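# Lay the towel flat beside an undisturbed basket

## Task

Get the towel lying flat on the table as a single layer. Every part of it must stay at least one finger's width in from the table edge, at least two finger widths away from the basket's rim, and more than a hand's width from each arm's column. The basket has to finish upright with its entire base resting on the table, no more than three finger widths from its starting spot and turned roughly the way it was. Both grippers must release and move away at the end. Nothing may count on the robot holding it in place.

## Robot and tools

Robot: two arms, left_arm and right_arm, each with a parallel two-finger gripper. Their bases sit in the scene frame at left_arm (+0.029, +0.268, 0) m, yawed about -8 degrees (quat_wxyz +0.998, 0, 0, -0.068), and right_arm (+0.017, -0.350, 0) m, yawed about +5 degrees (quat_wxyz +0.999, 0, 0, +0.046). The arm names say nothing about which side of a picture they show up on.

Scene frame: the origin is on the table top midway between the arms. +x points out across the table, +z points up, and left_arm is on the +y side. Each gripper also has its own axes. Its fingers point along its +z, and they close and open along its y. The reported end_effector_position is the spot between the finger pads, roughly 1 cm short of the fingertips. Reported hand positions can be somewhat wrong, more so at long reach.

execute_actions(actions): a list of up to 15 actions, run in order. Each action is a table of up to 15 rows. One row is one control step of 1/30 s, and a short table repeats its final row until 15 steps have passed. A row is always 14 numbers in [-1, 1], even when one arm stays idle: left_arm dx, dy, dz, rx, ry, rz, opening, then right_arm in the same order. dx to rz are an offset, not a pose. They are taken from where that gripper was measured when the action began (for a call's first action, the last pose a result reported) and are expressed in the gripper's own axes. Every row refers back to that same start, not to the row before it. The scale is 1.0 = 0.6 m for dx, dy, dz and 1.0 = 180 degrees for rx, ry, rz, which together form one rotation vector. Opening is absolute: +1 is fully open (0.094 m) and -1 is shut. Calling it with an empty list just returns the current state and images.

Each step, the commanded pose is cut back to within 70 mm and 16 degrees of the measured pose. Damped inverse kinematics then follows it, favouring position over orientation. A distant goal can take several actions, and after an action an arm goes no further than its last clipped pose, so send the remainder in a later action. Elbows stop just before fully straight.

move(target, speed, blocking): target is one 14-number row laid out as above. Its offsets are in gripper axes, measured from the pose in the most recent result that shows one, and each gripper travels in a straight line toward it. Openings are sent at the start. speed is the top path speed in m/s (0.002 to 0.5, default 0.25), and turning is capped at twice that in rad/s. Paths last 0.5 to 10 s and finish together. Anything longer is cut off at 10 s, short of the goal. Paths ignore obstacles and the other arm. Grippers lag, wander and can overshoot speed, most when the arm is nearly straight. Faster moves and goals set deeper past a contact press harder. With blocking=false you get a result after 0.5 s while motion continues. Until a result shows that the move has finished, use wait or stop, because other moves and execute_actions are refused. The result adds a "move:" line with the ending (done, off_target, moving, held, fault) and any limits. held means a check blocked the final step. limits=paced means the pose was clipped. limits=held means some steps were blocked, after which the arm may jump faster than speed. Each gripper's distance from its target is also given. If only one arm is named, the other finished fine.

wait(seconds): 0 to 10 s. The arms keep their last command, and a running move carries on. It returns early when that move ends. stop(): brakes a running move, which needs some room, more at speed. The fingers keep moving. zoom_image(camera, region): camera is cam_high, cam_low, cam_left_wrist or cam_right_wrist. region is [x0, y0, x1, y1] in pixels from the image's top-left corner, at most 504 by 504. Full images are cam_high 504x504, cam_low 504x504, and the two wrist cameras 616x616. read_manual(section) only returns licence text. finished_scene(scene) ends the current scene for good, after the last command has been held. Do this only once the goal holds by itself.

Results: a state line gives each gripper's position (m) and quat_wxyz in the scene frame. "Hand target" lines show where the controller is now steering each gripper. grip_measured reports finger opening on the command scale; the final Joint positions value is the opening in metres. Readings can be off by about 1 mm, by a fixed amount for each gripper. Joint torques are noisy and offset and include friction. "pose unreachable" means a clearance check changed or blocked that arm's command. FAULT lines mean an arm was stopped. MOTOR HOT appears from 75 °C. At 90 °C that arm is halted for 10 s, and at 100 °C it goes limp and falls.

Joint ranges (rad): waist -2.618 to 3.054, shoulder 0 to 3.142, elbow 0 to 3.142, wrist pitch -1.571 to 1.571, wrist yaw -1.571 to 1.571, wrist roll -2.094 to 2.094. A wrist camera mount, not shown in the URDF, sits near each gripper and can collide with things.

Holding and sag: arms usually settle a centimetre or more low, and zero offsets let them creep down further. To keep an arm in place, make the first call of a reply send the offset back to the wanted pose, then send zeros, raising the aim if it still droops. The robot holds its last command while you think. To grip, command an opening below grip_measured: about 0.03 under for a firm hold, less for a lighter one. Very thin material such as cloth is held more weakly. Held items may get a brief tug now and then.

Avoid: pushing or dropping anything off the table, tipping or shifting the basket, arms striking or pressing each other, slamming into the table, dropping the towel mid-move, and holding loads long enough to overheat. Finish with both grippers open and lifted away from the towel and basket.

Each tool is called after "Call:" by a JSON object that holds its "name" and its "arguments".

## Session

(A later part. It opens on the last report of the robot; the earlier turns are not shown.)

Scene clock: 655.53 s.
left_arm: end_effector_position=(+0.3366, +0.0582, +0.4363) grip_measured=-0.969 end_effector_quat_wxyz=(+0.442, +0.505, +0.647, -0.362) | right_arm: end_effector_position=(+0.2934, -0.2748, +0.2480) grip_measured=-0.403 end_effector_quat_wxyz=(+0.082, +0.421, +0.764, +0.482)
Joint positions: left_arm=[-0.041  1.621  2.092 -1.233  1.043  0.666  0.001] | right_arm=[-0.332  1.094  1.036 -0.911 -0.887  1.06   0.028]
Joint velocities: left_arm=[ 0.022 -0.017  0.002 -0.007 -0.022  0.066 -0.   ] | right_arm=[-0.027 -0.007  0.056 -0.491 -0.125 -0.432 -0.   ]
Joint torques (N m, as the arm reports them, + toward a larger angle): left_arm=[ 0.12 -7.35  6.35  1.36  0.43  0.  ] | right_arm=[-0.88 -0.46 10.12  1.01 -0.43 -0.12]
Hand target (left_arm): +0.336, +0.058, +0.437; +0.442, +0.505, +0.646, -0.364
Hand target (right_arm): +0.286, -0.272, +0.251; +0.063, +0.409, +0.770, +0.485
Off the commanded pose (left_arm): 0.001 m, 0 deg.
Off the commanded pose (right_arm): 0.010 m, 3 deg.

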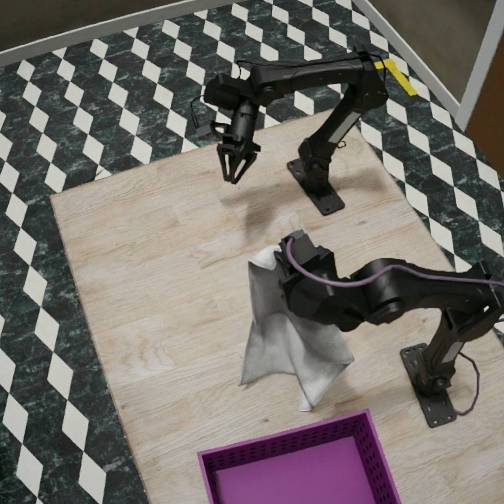

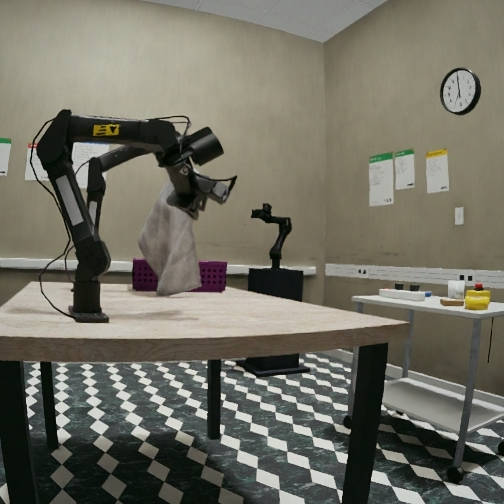

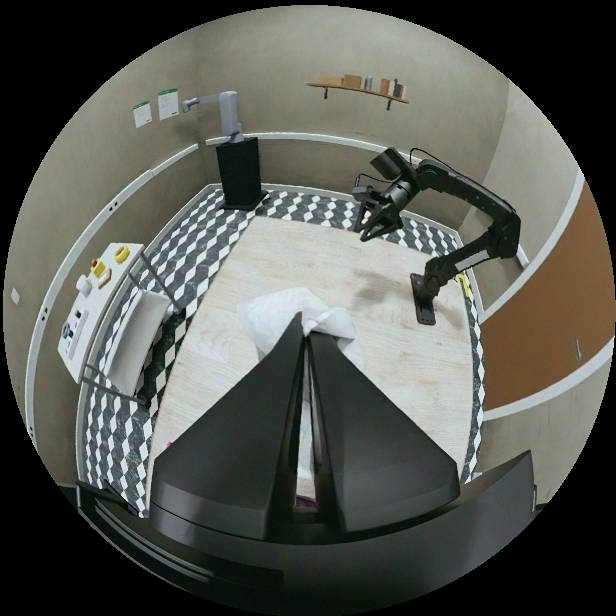

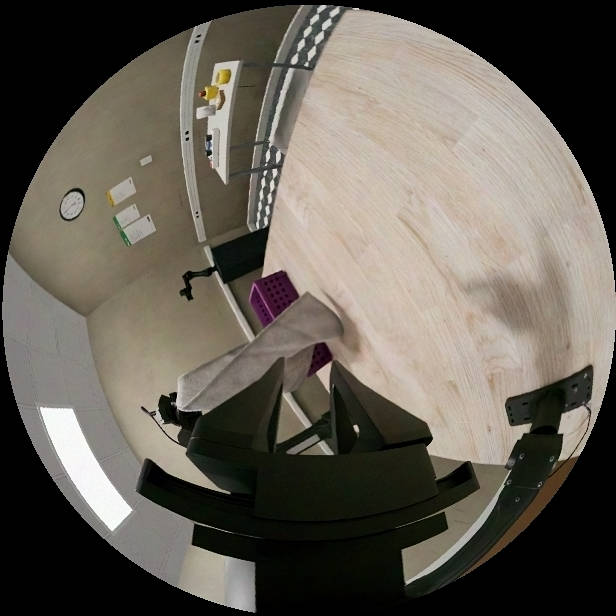

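Call:
{"name": "wait", "arguments": {"seconds": 1}}

Call:
{"name": "zoom_image", "arguments": {"camera": "cam_high", "region": [190, 220, 410, 440]}}

Call:
{"name": "zoom_image", "arguments": {"camera": "cam_low", "region": [100, 140, 270, 310]}}

Scene clock: 658.53 s.
left_arm: end_effector_position=(+0.3366, +0.0582, +0.4363) grip_measured=-0.969 end_effector_quat_wxyz=(+0.442, +0.505, +0.647, -0.362) | right_arm: end_effector_position=(+0.2811, -0.2701, +0.2432) grip_measured=-0.403 end_effector_quat_wxyz=(+0.060, +0.413, +0.772, +0.478)
Joint positions: left_arm=[-0.041  1.621  2.092 -1.233  1.043  0.666  0.001] | right_arm=[-0.333  1.094  1.039 -0.991 -0.904  1.001  0.028]
Joint velocities: left_arm=[ 0.002 -0.007 -0.002 -0.066  0.037 -0.037  0.   ] | right_arm=[ 0.017  0.012  0.032  0.081 -0.007 -0.022  0.   ]
Joint torques (N m, as the arm reports them, + toward a larger angle): left_arm=[ 0.06 -7.34  6.38  1.39  0.47  0.05] | right_arm=[-0.91 -0.41  9.86  0.84 -0.5  -0.12]
Hand target (left_arm): +0.336, +0.058, +0.437; +0.442, +0.505, +0.646, -0.364
Hand target (right_arm): +0.286, -0.272, +0.251; +0.063, +0.409, +0.770, +0.486
Off the commanded pose (left_arm): 0.001 m, 0 deg.
Off the commanded pose (right_arm): 0.009 m, 1 deg.
wait: 1.00 s; at rest from the start

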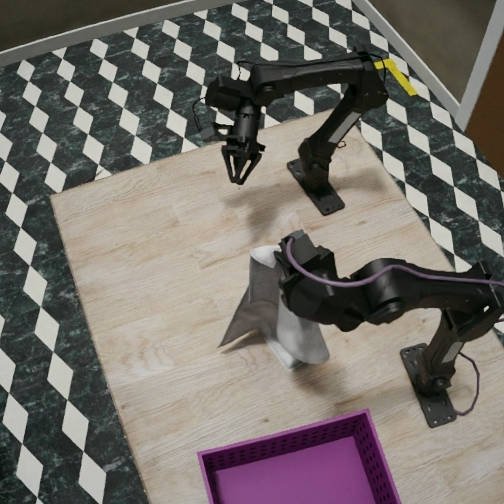

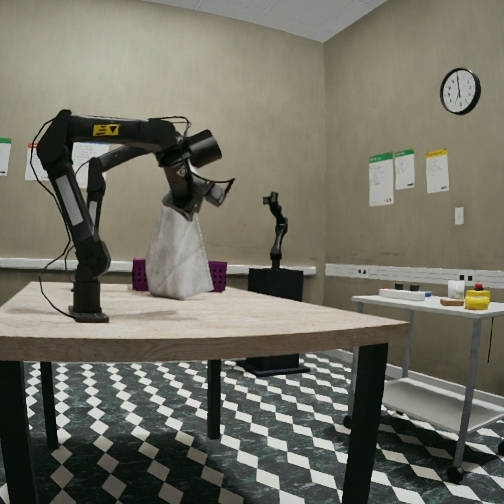

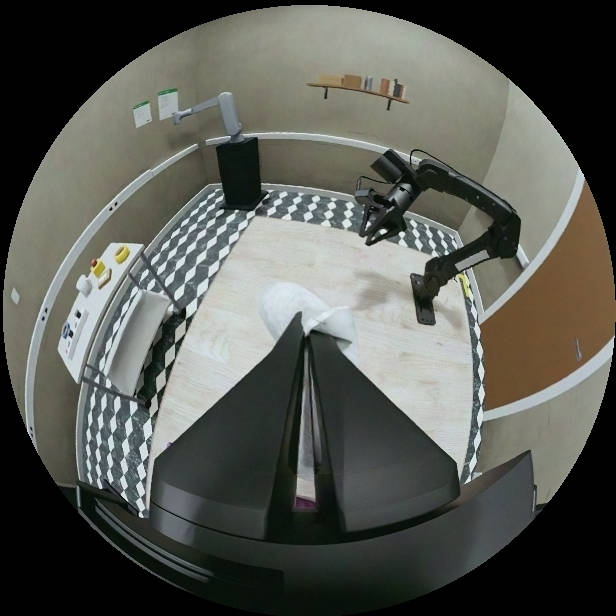

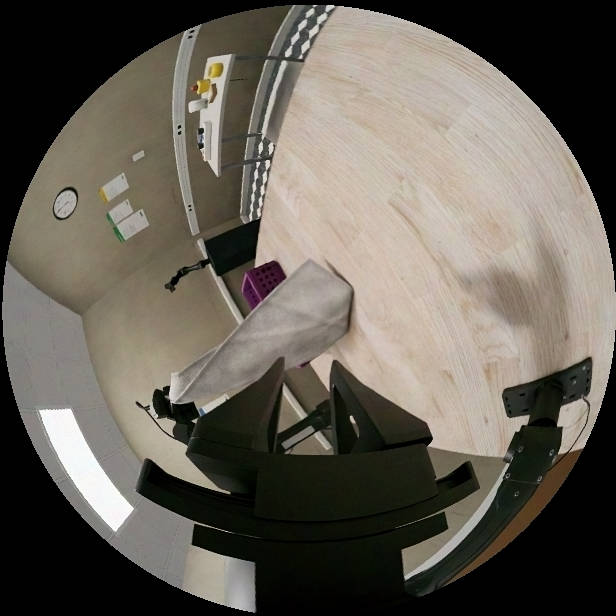

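Region (190, 220, 410, 440) of cam_high's 504x504 image, scaled by 2.291, with more detail than that image has.

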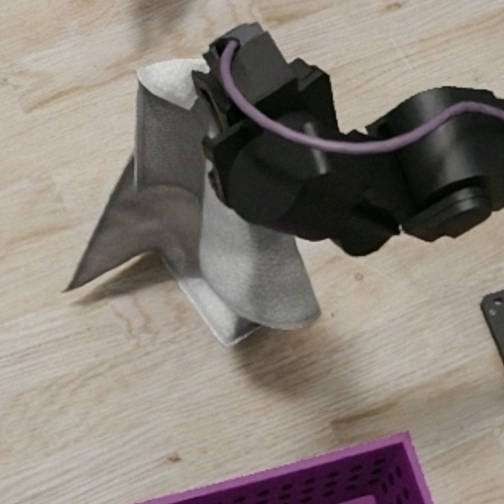

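Region (100, 140, 270, 310) of cam_low's 504x504 image, scaled by 2.965, with more detail than that image has.

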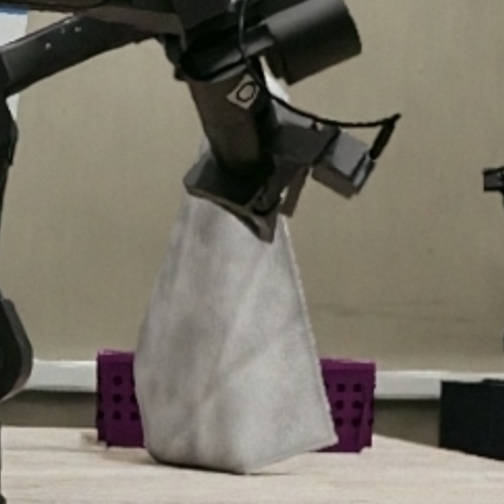

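Call:
{"name": "zoom_image", "arguments": {"camera": "cam_right_wrist", "region": [130, 220, 390, 440]}}

Region (130, 220, 390, 440) of cam_right_wrist's 616x616 image, scaled by 1.938, with more detail than that image has; it fills the top 426 rows of this view, and the rest is white.

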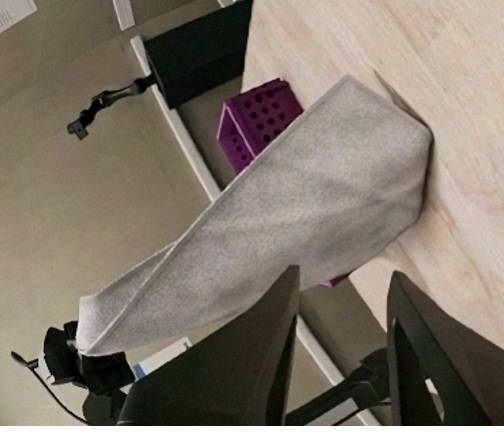

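Call:
{"name": "move", "arguments": {"target": [0,0,0,0,0,0,-1, -0.110,0.140,0.4325,0.330,0.0415,-0.2855,0.0], "speed": 0.2}}

Scene clock: 702.03 s.
left_arm: end_effector_position=(+0.3370, +0.0584, +0.4360) grip_measured=-0.969 end_effector_quat_wxyz=(+0.442, +0.504, +0.648, -0.361) | right_arm: end_effector_position=(+0.4975, -0.1224, +0.1428) grip_measured=-0.002 end_effector_quat_wxyz=(+0.118, +0.010, +0.990, +0.073)
Joint positions: left_arm=[-0.041  1.621  2.092 -1.233  1.041  0.666  0.001] | right_arm=[ 0.339  2.571  2.829 -1.551 -0.031  0.454  0.047]
Joint velocities: left_arm=[ 0.007  0.007  0.017 -0.007 -0.007 -0.007 -0.001] | right_arm=[-0.017  0.007 -0.022 -0.007  0.022 -0.007  0.   ]
Joint torques (N m, as the arm reports them, + toward a larger angle): left_arm=[ 0.02 -7.33  6.33  1.39  0.47  0.  ] | right_arm=[  0.78 -12.03   8.64   0.64   0.14  -0.11]
Hand target (left_arm): +0.337, +0.058, +0.436; +0.442, +0.505, +0.647, -0.362
Hand target (right_arm): +0.499, -0.119, +0.152; +0.135, +0.002, +0.988, +0.073
Off the commanded pose (left_arm): 0.000 m, 0 deg.
Off the commanded pose (right_arm): 0.008 m, 16 deg.
elbow stopped short (right arm): the move would have taken joint 3 (elbow) straighter than the controller allows; a more bent joint 3 avoids this.
move: off_target (right_arm); limits=paced

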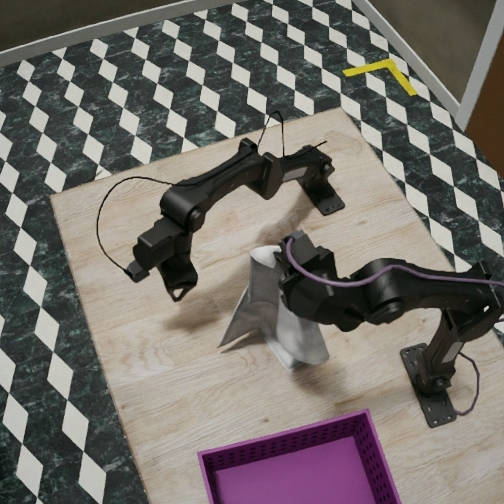

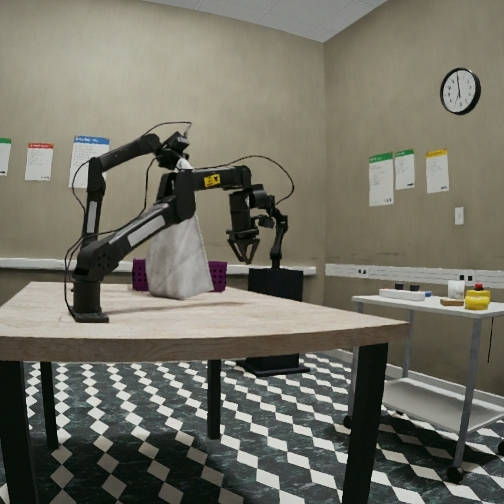

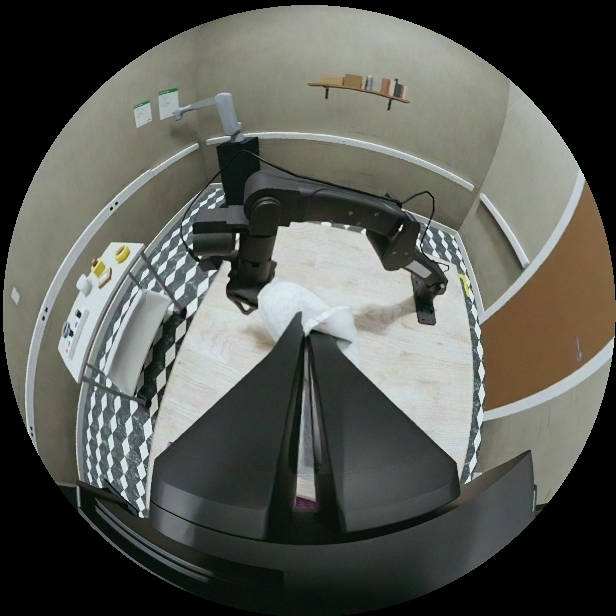

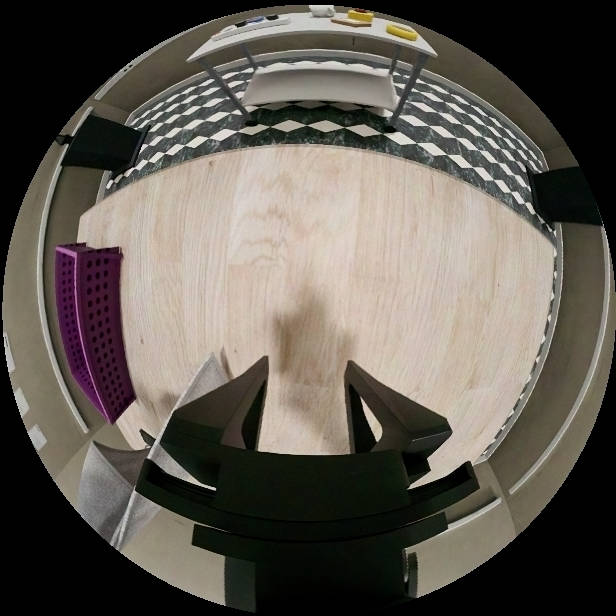

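Call:
{"name": "move", "arguments": {"target": [-0.0857,-0.108,0.142,0,0,0,-1, 0,0,0,0,0,0,0.0], "speed": 0.06}}

Scene clock: 714.87 s.
left_arm: end_effector_position=(+0.2966, -0.0489, +0.4522) grip_measured=-0.969 end_effector_quat_wxyz=(+0.438, +0.506, +0.650, -0.360) | right_arm: end_effector_position=(+0.4977, -0.1229, +0.1428) grip_measured=-0.002 end_effector_quat_wxyz=(+0.119, +0.009, +0.990, +0.072)
Joint positions: left_arm=[-0.458  1.594  2.071 -0.961  0.696  0.298  0.001] | right_arm=[ 0.339  2.571  2.829 -1.551 -0.029  0.452  0.047]
Joint velocities: left_arm=[-0.002 -0.002  0.007  0.081  0.007  0.081  0.   ] | right_arm=[ 0.012 -0.012 -0.007 -0.022  0.007 -0.081  0.001]
Joint torques (N m, as the arm reports them, + toward a larger angle): left_arm=[-0.4  -6.66  8.49  1.79  0.17 -0.12] | right_arm=[  0.   -11.79   5.98   0.64  -0.03   0.02]
Hand target (left_arm): +0.297, -0.051, +0.458; +0.444, +0.504, +0.648, -0.361
Hand target (right_arm): +0.498, -0.122, +0.143; +0.118, +0.010, +0.990, +0.073
Off the commanded pose (left_arm): 0.005 m, 0 deg.
Off the commanded pose (right_arm): 0.000 m, 0 deg.
move: done

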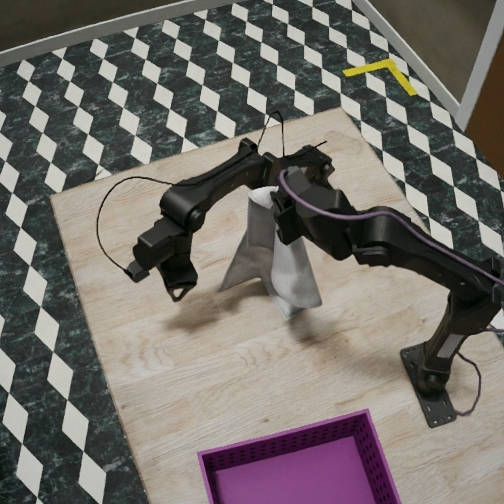

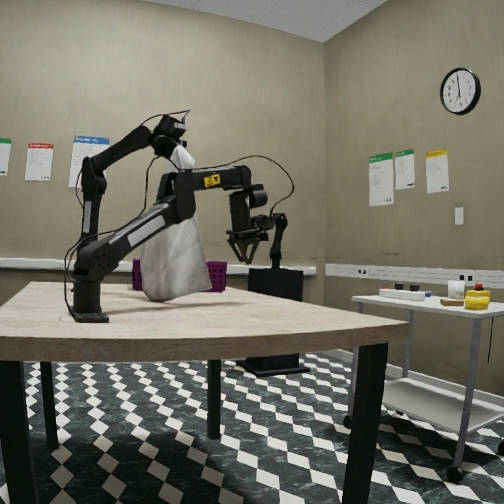

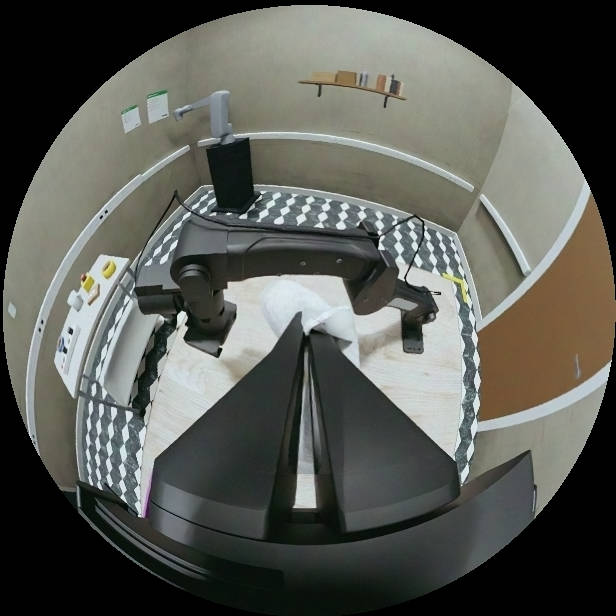

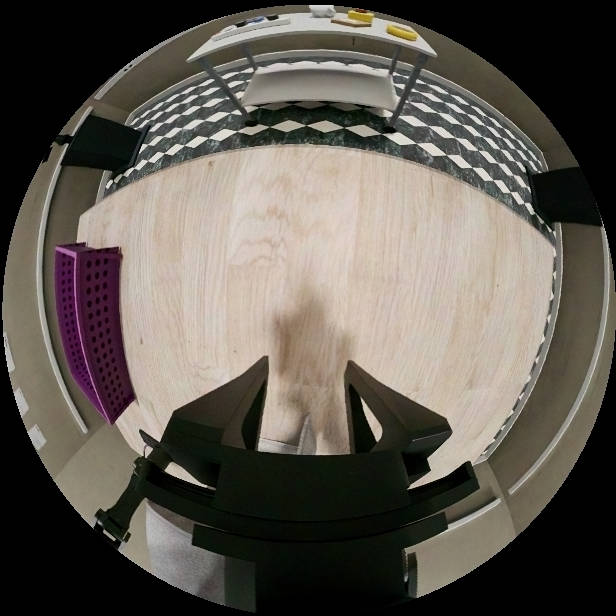

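Call:
{"name": "move", "arguments": {"target": [0,0,0,0,0,0,-1, 0.1035,-0.0115,0.0907,0.046,0.076,-0.006,0.0], "speed": 0.1}}

Scene clock: 726.87 s.
left_arm: end_effector_position=(+0.2970, -0.0487, +0.4521) grip_measured=-0.969 end_effector_quat_wxyz=(+0.438, +0.505, +0.651, -0.359) | right_arm: end_effector_position=(+0.4521, -0.1214, +0.0726) grip_measured=-0.002 end_effector_quat_wxyz=(+0.005, +0.000, +1.000, +0.010)
Joint positions: left_arm=[-0.458  1.594  2.071 -0.96   0.693  0.297  0.001] | right_arm=[ 0.386  2.571  2.571 -1.552 -0.014  0.479  0.047]
Joint velocities: left_arm=[ 0.002  0.012 -0.002 -0.007  0.11   0.051  0.001] | right_arm=[-0.002 -0.012  0.002 -0.022  0.066  0.022  0.   ]
Joint torques (N m, as the arm reports them, + toward a larger angle): left_arm=[ 0.11 -7.23  6.81  1.73  0.26  0.02] | right_arm=[  0.67 -12.38   5.64   0.18   0.13   0.02]
Hand target (left_arm): +0.297, -0.049, +0.452; +0.438, +0.506, +0.650, -0.360
Hand target (right_arm): +0.449, -0.120, +0.075; +0.006, -0.001, +1.000, +0.004
Off the commanded pose (left_arm): 0.000 m, 0 deg.
Off the commanded pose (right_arm): 0.003 m, 1 deg.
joint sent to its limit (right arm) — the command would take joint 4 (wrist pitch) past its lower limit, so that joint was sent only as far as its limit.
move: done

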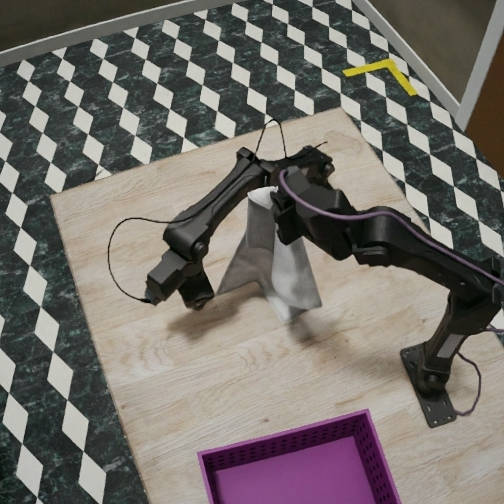

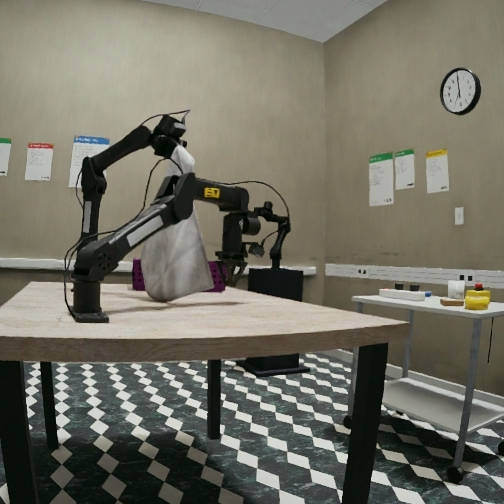

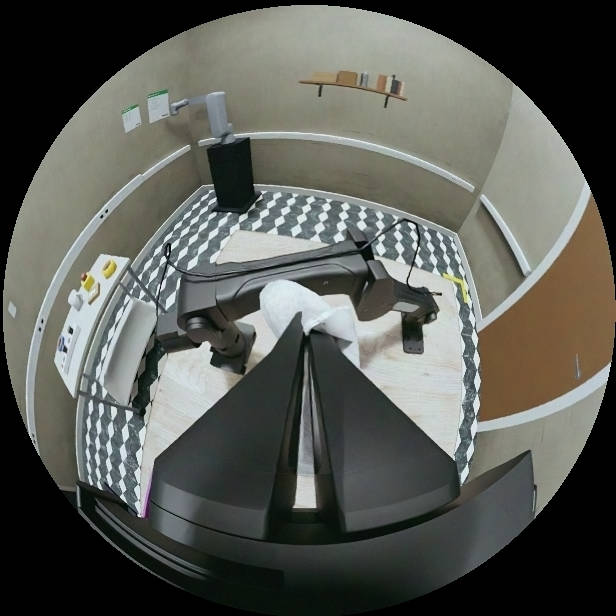

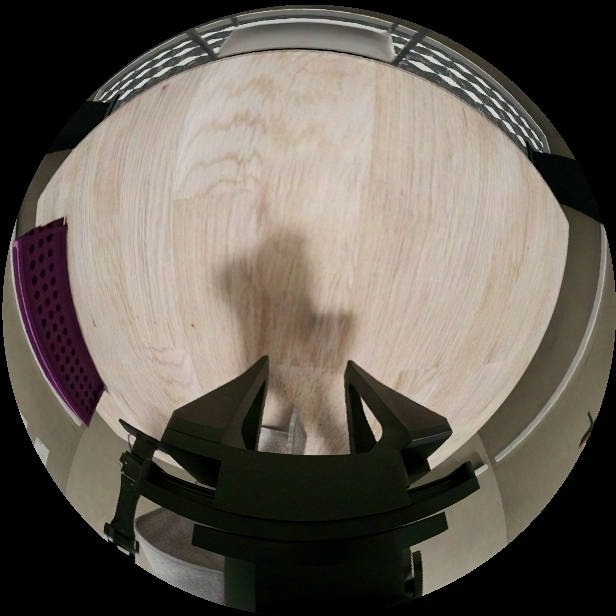

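Call:
{"name": "zoom_image", "arguments": {"camera": "cam_low", "region": [130, 200, 270, 320]}}

Call:
{"name": "zoom_image", "arguments": {"camera": "cam_right_wrist", "region": [220, 340, 400, 470]}}

Region (130, 200, 270, 320) of cam_low's 504x504 image, scaled by 3.600, with more detail than that image has; it fills the top 432 rows of this view, and the rest is white.

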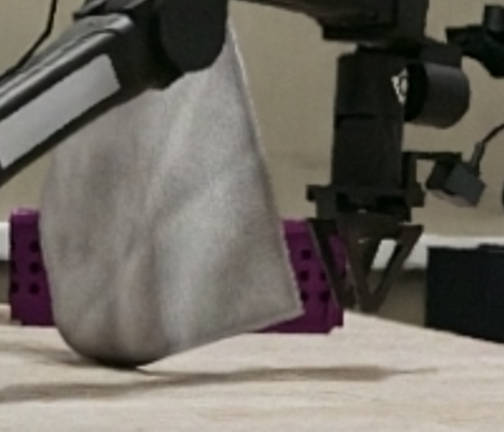

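Region (220, 340, 400, 470) of cam_right_wrist's 616x616 image, scaled by 2.800, with more detail than that image has.

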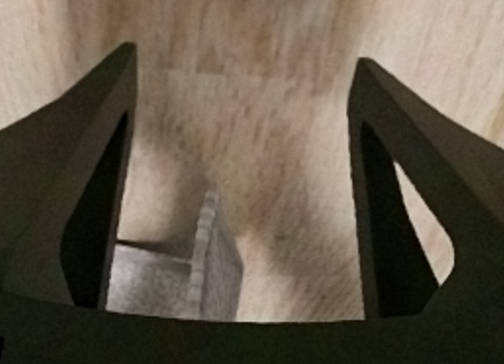

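Call:
{"name": "move", "arguments": {"target": [0,0,0,0,0,0,-1, 0.07,0.01,-0.008,0,0,0,0.0], "speed": 0.04}}

Scene clock: 736.60 s.
left_arm: end_effector_position=(+0.2970, -0.0487, +0.4521) grip_measured=-0.969 end_effector_quat_wxyz=(+0.438, +0.505, +0.651, -0.359) | right_arm: end_effector_position=(+0.4088, -0.1211, +0.0620) grip_measured=-0.002 end_effector_quat_wxyz=(-0.015, +0.002, +1.000, -0.001)
Joint positions: left_arm=[-0.458  1.594  2.071 -0.96   0.693  0.297  0.001] | right_arm=[ 0.431  2.366  2.154 -1.385 -0.013  0.526  0.047]
Joint velocities: left_arm=[ 0.007 -0.017  0.007  0.007  0.022 -0.007  0.   ] | right_arm=[ 0.002 -0.012  0.007  0.037 -0.051 -0.037  0.001]
Joint torques (N m, as the arm reports them, + toward a larger angle): left_arm=[ 0.07 -7.34  6.79  1.73  0.21  0.02] | right_arm=[  0.76 -13.96   5.61   0.27  -0.01   0.04]
Hand target (left_arm): +0.297, -0.049, +0.452; +0.438, +0.505, +0.651, -0.359
Hand target (right_arm): +0.409, -0.116, +0.077; +0.004, +0.000, +1.000, +0.011
Off the commanded pose (left_arm): 0.000 m, 0 deg.
Off the commanded pose (right_arm): 0.016 m, 3 deg.
move: off_target (right_arm)

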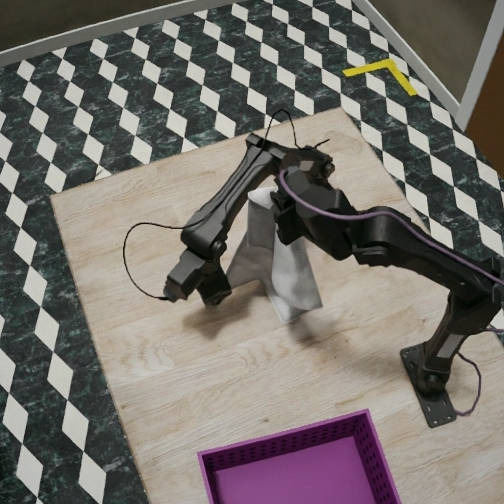

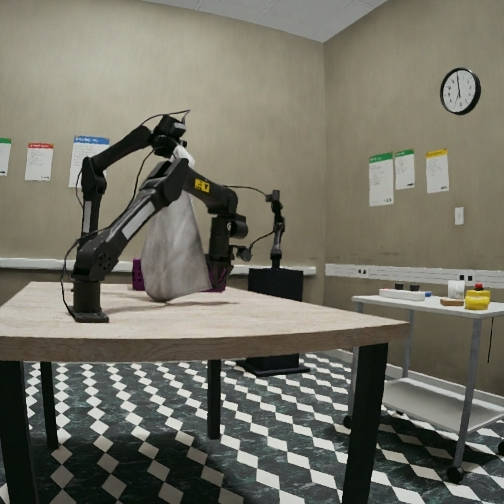

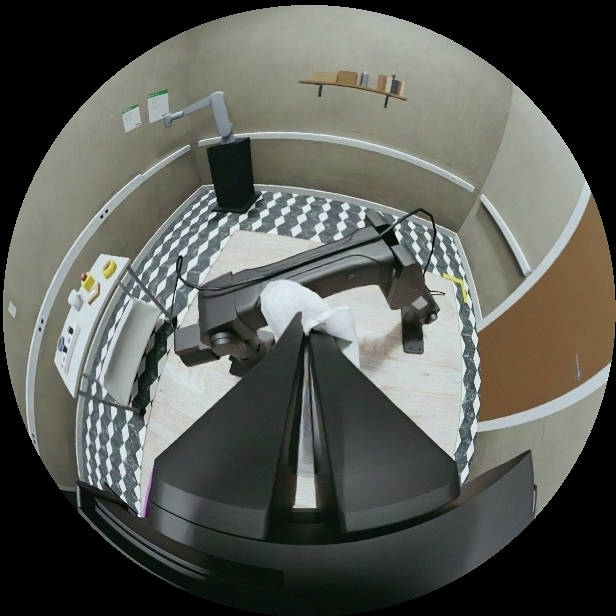

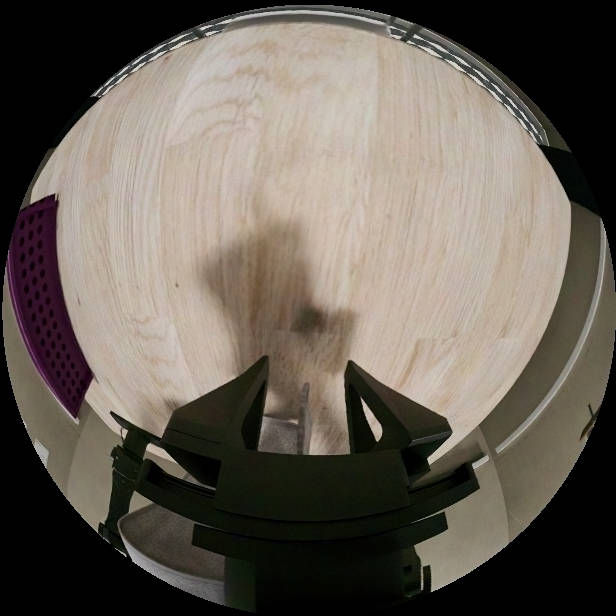

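Call:
{"name": "move", "arguments": {"target": [0,0,0,0,0,0,-1, 0.052,0.0,-0.04,0,0,0,0.0], "speed": 0.04}}

Call:
{"name": "zoom_image", "arguments": {"camera": "cam_low", "region": [130, 200, 270, 320]}}

Scene clock: 740.27 s.
left_arm: end_effector_position=(+0.2970, -0.0487, +0.4521) grip_measured=-0.969 end_effector_quat_wxyz=(+0.438, +0.505, +0.651, -0.359) | right_arm: end_effector_position=(+0.3827, -0.1240, +0.0724) grip_measured=-0.002 end_effector_quat_wxyz=(-0.025, +0.004, +1.000, -0.008)
Joint positions: left_arm=[-0.458  1.594  2.071 -0.96   0.693  0.297  0.001] | right_arm=[ 0.455  2.274  2.036 -1.384 -0.013  0.554  0.047]
Joint velocities: left_arm=[-0.007  0.002 -0.027 -0.022 -0.125 -0.066 -0.001] | right_arm=[ 0.027 -0.012  0.012  0.022 -0.022  0.066 -0.   ]
Joint torques (N m, as the arm reports them, + toward a larger angle): left_arm=[ 0.   -7.26  6.79  1.71  0.22  0.  ] | right_arm=[  0.76 -13.51   5.4    0.05  -0.02   0.03]
Hand target (left_arm): +0.297, -0.049, +0.452; +0.438, +0.505, +0.651, -0.359
Hand target (right_arm): +0.378, -0.121, +0.087; -0.015, +0.002, +1.000, -0.000
Off the commanded pose (left_arm): 0.000 m, 0 deg.
Off the commanded pose (right_arm): 0.015 m, 1 deg.
move: off_target (right_arm)

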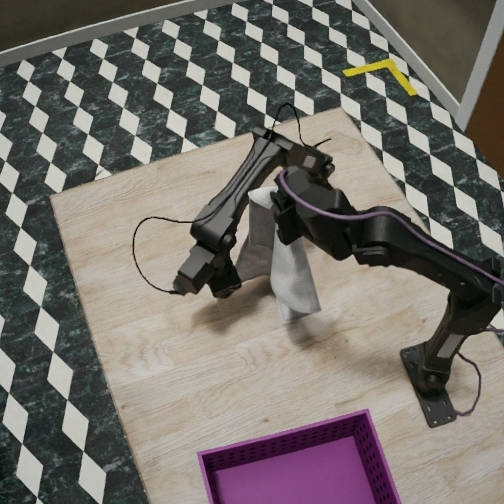

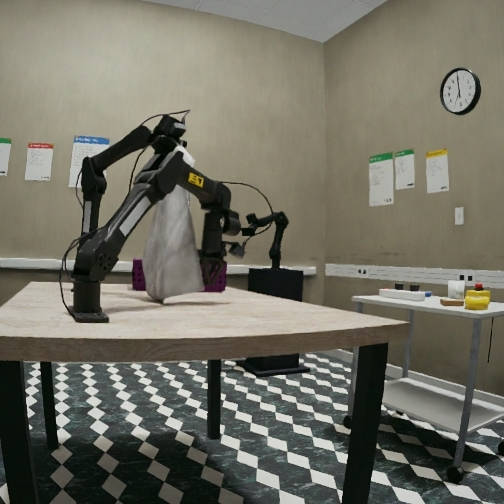

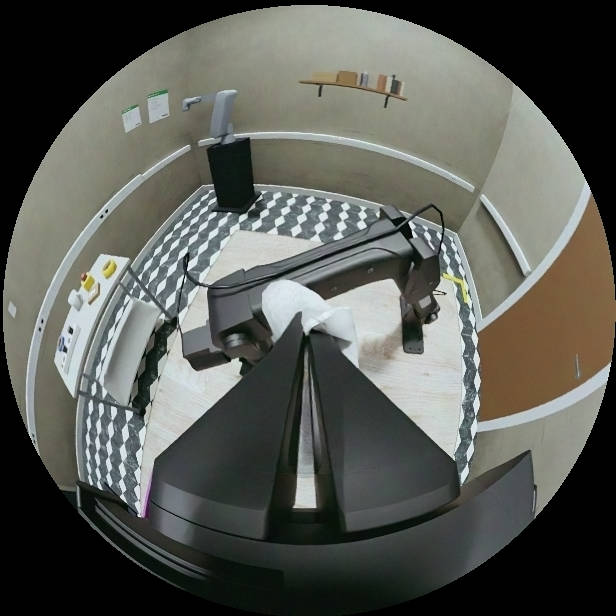

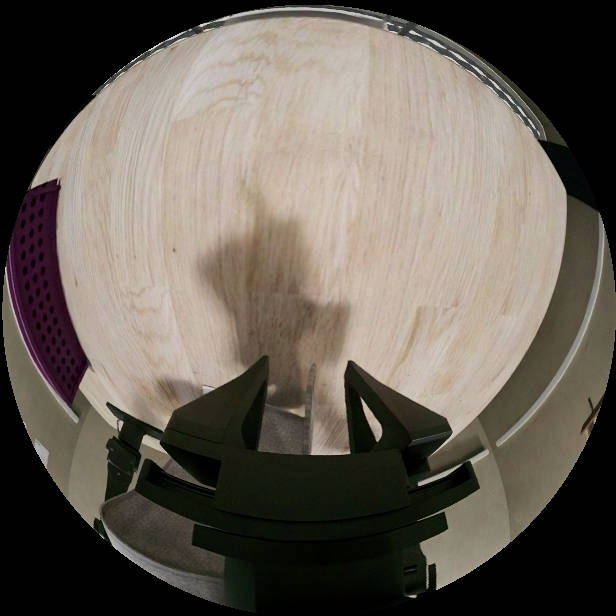

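Region (130, 200, 270, 320) of cam_low's 504x504 image, scaled by 3.600, with more detail than that image has; it fills the top 432 rows of this view, and the rest is white.

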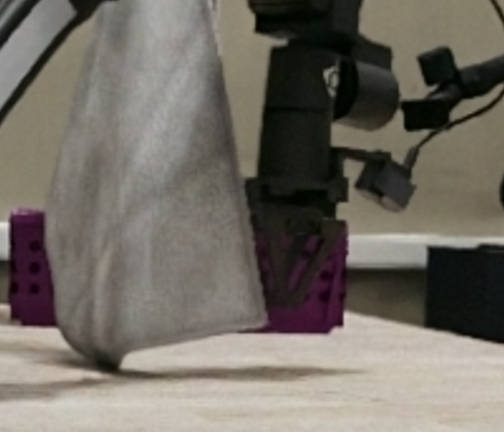

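Call:
{"name": "move", "arguments": {"target": [0,0,0,0,0,0,-1, 0.0,0.005,-0.02,0,0.11,0,0.0], "speed": 0.04}}

Call:
{"name": "zoom_image", "arguments": {"camera": "cam_low", "region": [130, 200, 270, 320]}}

Scene clock: 757.47 s.
left_arm: end_effector_position=(+0.2970, -0.0487, +0.4521) grip_measured=-0.969 end_effector_quat_wxyz=(+0.438, +0.505, +0.651, -0.359) | right_arm: end_effector_position=(+0.3783, -0.1208, +0.0725) grip_measured=-0.002 end_effector_quat_wxyz=(-0.106, +0.014, +0.994, +0.037)
Joint positions: left_arm=[-0.458  1.594  2.071 -0.96   0.693  0.297  0.001] | right_arm=[ 0.403  2.388  2.212 -1.546 -0.169  0.509  0.047]
Joint velocities: left_arm=[ 0.002  0.007 -0.017  0.007  0.081  0.051 -0.   ] | right_arm=[-0.017 -0.002 -0.022  0.022 -0.095  0.051 -0.001]
Joint torques (N m, as the arm reports them, + toward a larger angle): left_arm=[ 0.03 -7.34  6.65  1.77  0.19  0.  ] | right_arm=[ -0.96 -11.72   8.38  -0.15  -0.15  -0.07]
Hand target (left_arm): +0.297, -0.049, +0.452; +0.438, +0.505, +0.651, -0.359
Hand target (right_arm): +0.383, -0.121, +0.084; -0.097, +0.015, +0.994, +0.050
Off the commanded pose (left_arm): 0.000 m, 0 deg.
Off the commanded pose (right_arm): 0.013 m, 12 deg.
joint sent to its limit (right arm) — the command would take joint 4 (wrist pitch) past its lower limit, so that joint was sent only as far as its limit.
move: off_target (right_arm)

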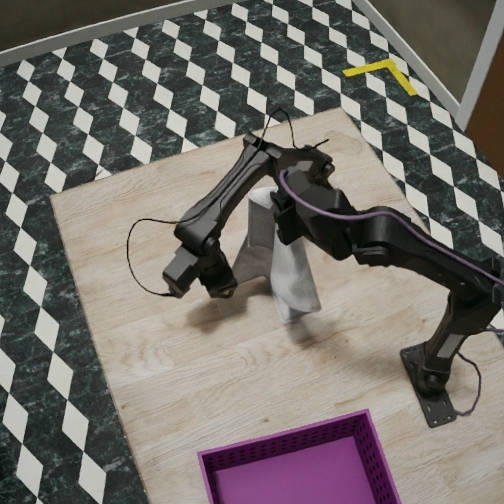

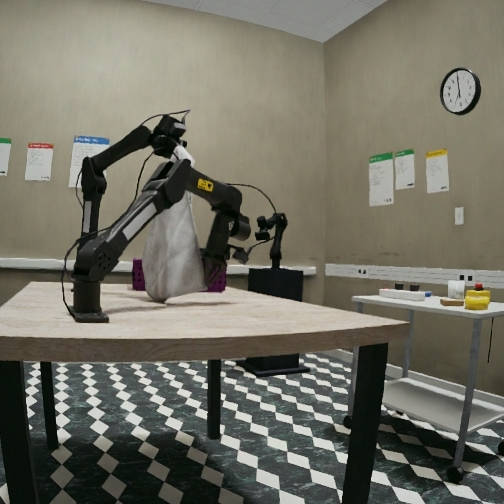

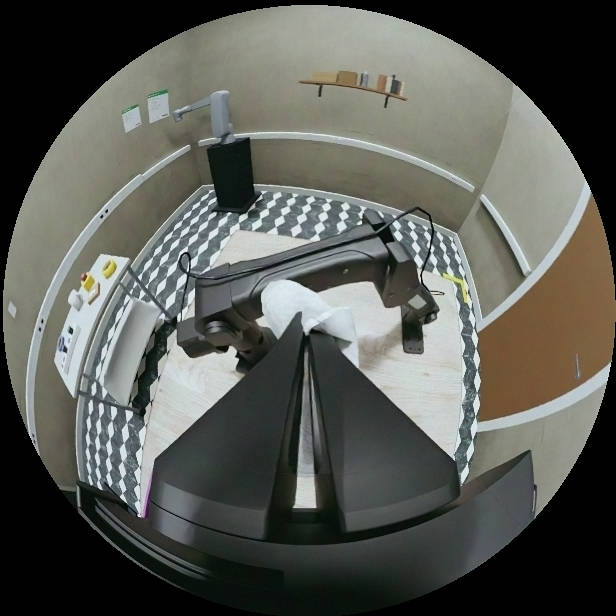

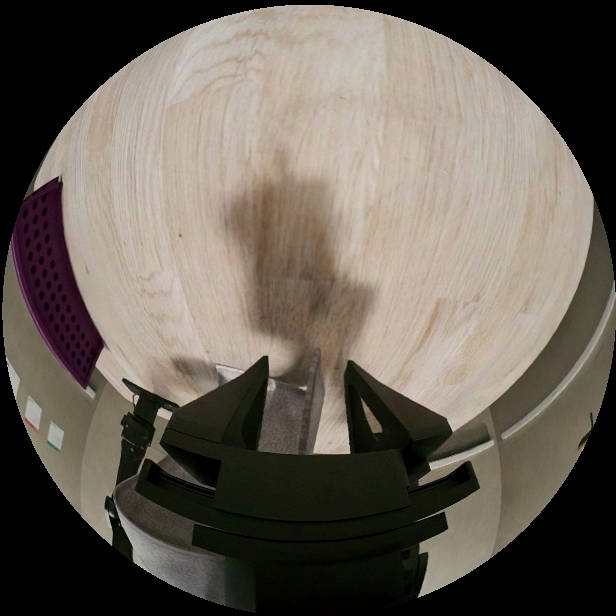

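Region (130, 200, 270, 320) of cam_low's 504x504 image, scaled by 3.600, with more detail than that image has; it fills the top 432 rows of this view, and the rest is white.

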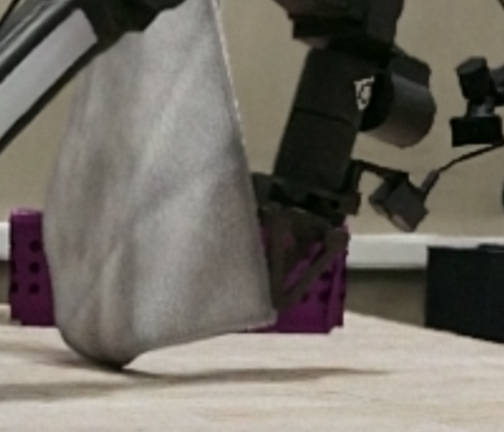

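Call:
{"name": "execute_actions", "arguments": {"actions": [[[0,0,0,0,0,0,-1, 0.012,0,-0.01,0,0.03,0,0.0],[0,0,0,0,0,0,-1, 0.024,0,-0.01,0,0.04,0,0.0],[0,0,0,0,0,0,-1, 0.035,0,-0.01,0,0.05,0,0.0]]]}}

Call:
{"name": "zoom_image", "arguments": {"camera": "cam_low", "region": [130, 200, 270, 320]}}

Scene clock: 762.37 s.
left_arm: end_effector_position=(+0.2970, -0.0487, +0.4521) grip_measured=-0.969 end_effector_quat_wxyz=(+0.438, +0.505, +0.651, -0.359) | right_arm: end_effector_position=(+0.3578, -0.1194, +0.0648) grip_measured=-0.002 end_effector_quat_wxyz=(-0.150, +0.016, +0.987, +0.049)
Joint positions: left_arm=[-0.458  1.594  2.071 -0.96   0.693  0.297  0.001] | right_arm=[ 0.403  2.374  2.138 -1.552 -0.231  0.502  0.047]
Joint velocities: left_arm=[-0.002 -0.012  0.012  0.066 -0.022  0.007 -0.   ] | right_arm=[-0.002  0.002 -0.027 -0.066 -0.051 -0.066  0.   ]
Joint torques (N m, as the arm reports them, + toward a larger angle): left_arm=[ 0.07 -7.27  6.75  1.73  0.24  0.03] | right_arm=[ -0.89 -14.08   5.48  -0.22  -0.26  -0.09]
Hand target (left_arm): +0.297, -0.049, +0.452; +0.438, +0.505, +0.651, -0.359
Hand target (right_arm): +0.359, -0.121, +0.082; -0.138, +0.017, +0.988, +0.065
Off the commanded pose (left_arm): 0.000 m, 0 deg.
Off the commanded pose (right_arm): 0.018 m, 4 deg.
joint sent to its limit (right arm) — the command would take joint 4 (wrist pitch) past its lower limit, so that joint was sent only as far as its limit.

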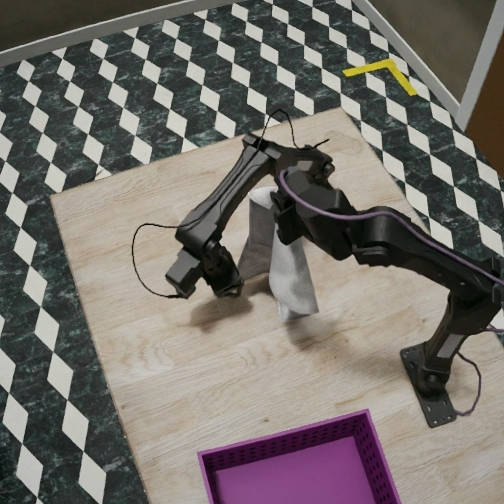

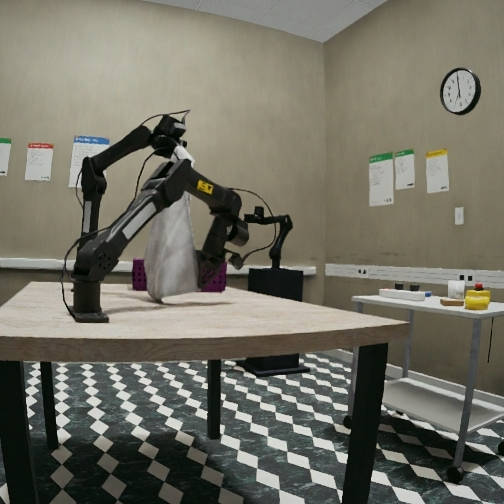

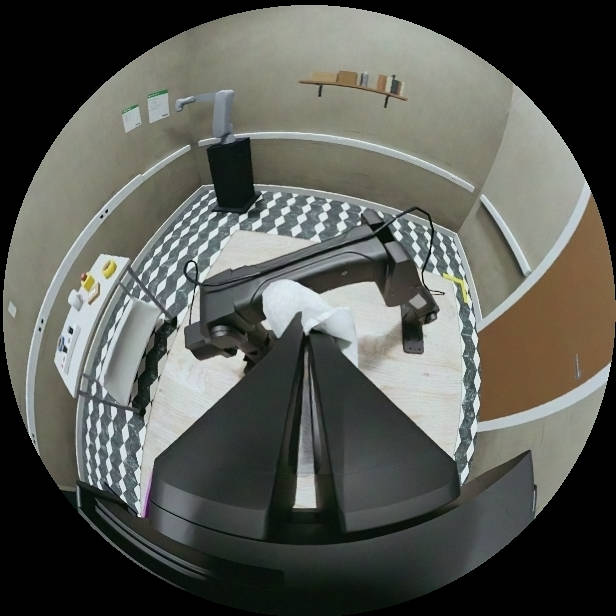

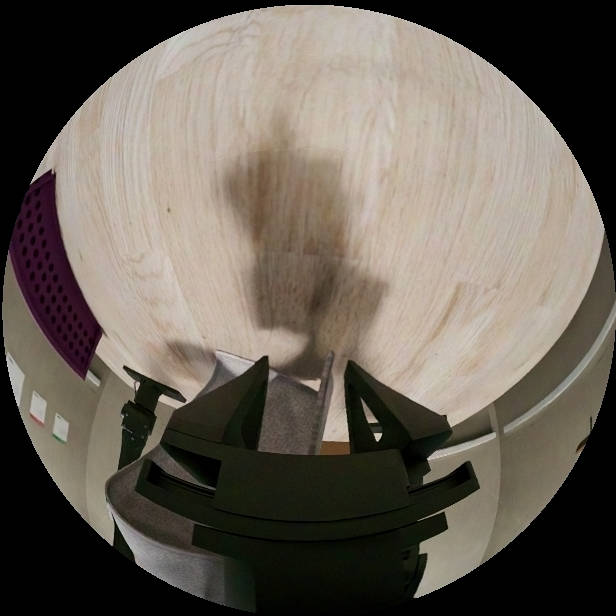

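Region (130, 200, 270, 320) of cam_low's 504x504 image, scaled by 3.600, with more detail than that image has; it fills the top 432 rows of this view, and the rest is white.

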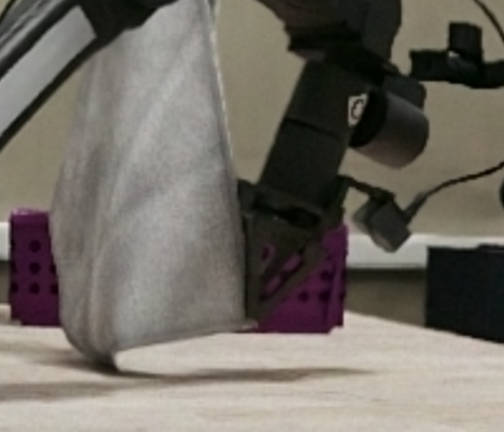

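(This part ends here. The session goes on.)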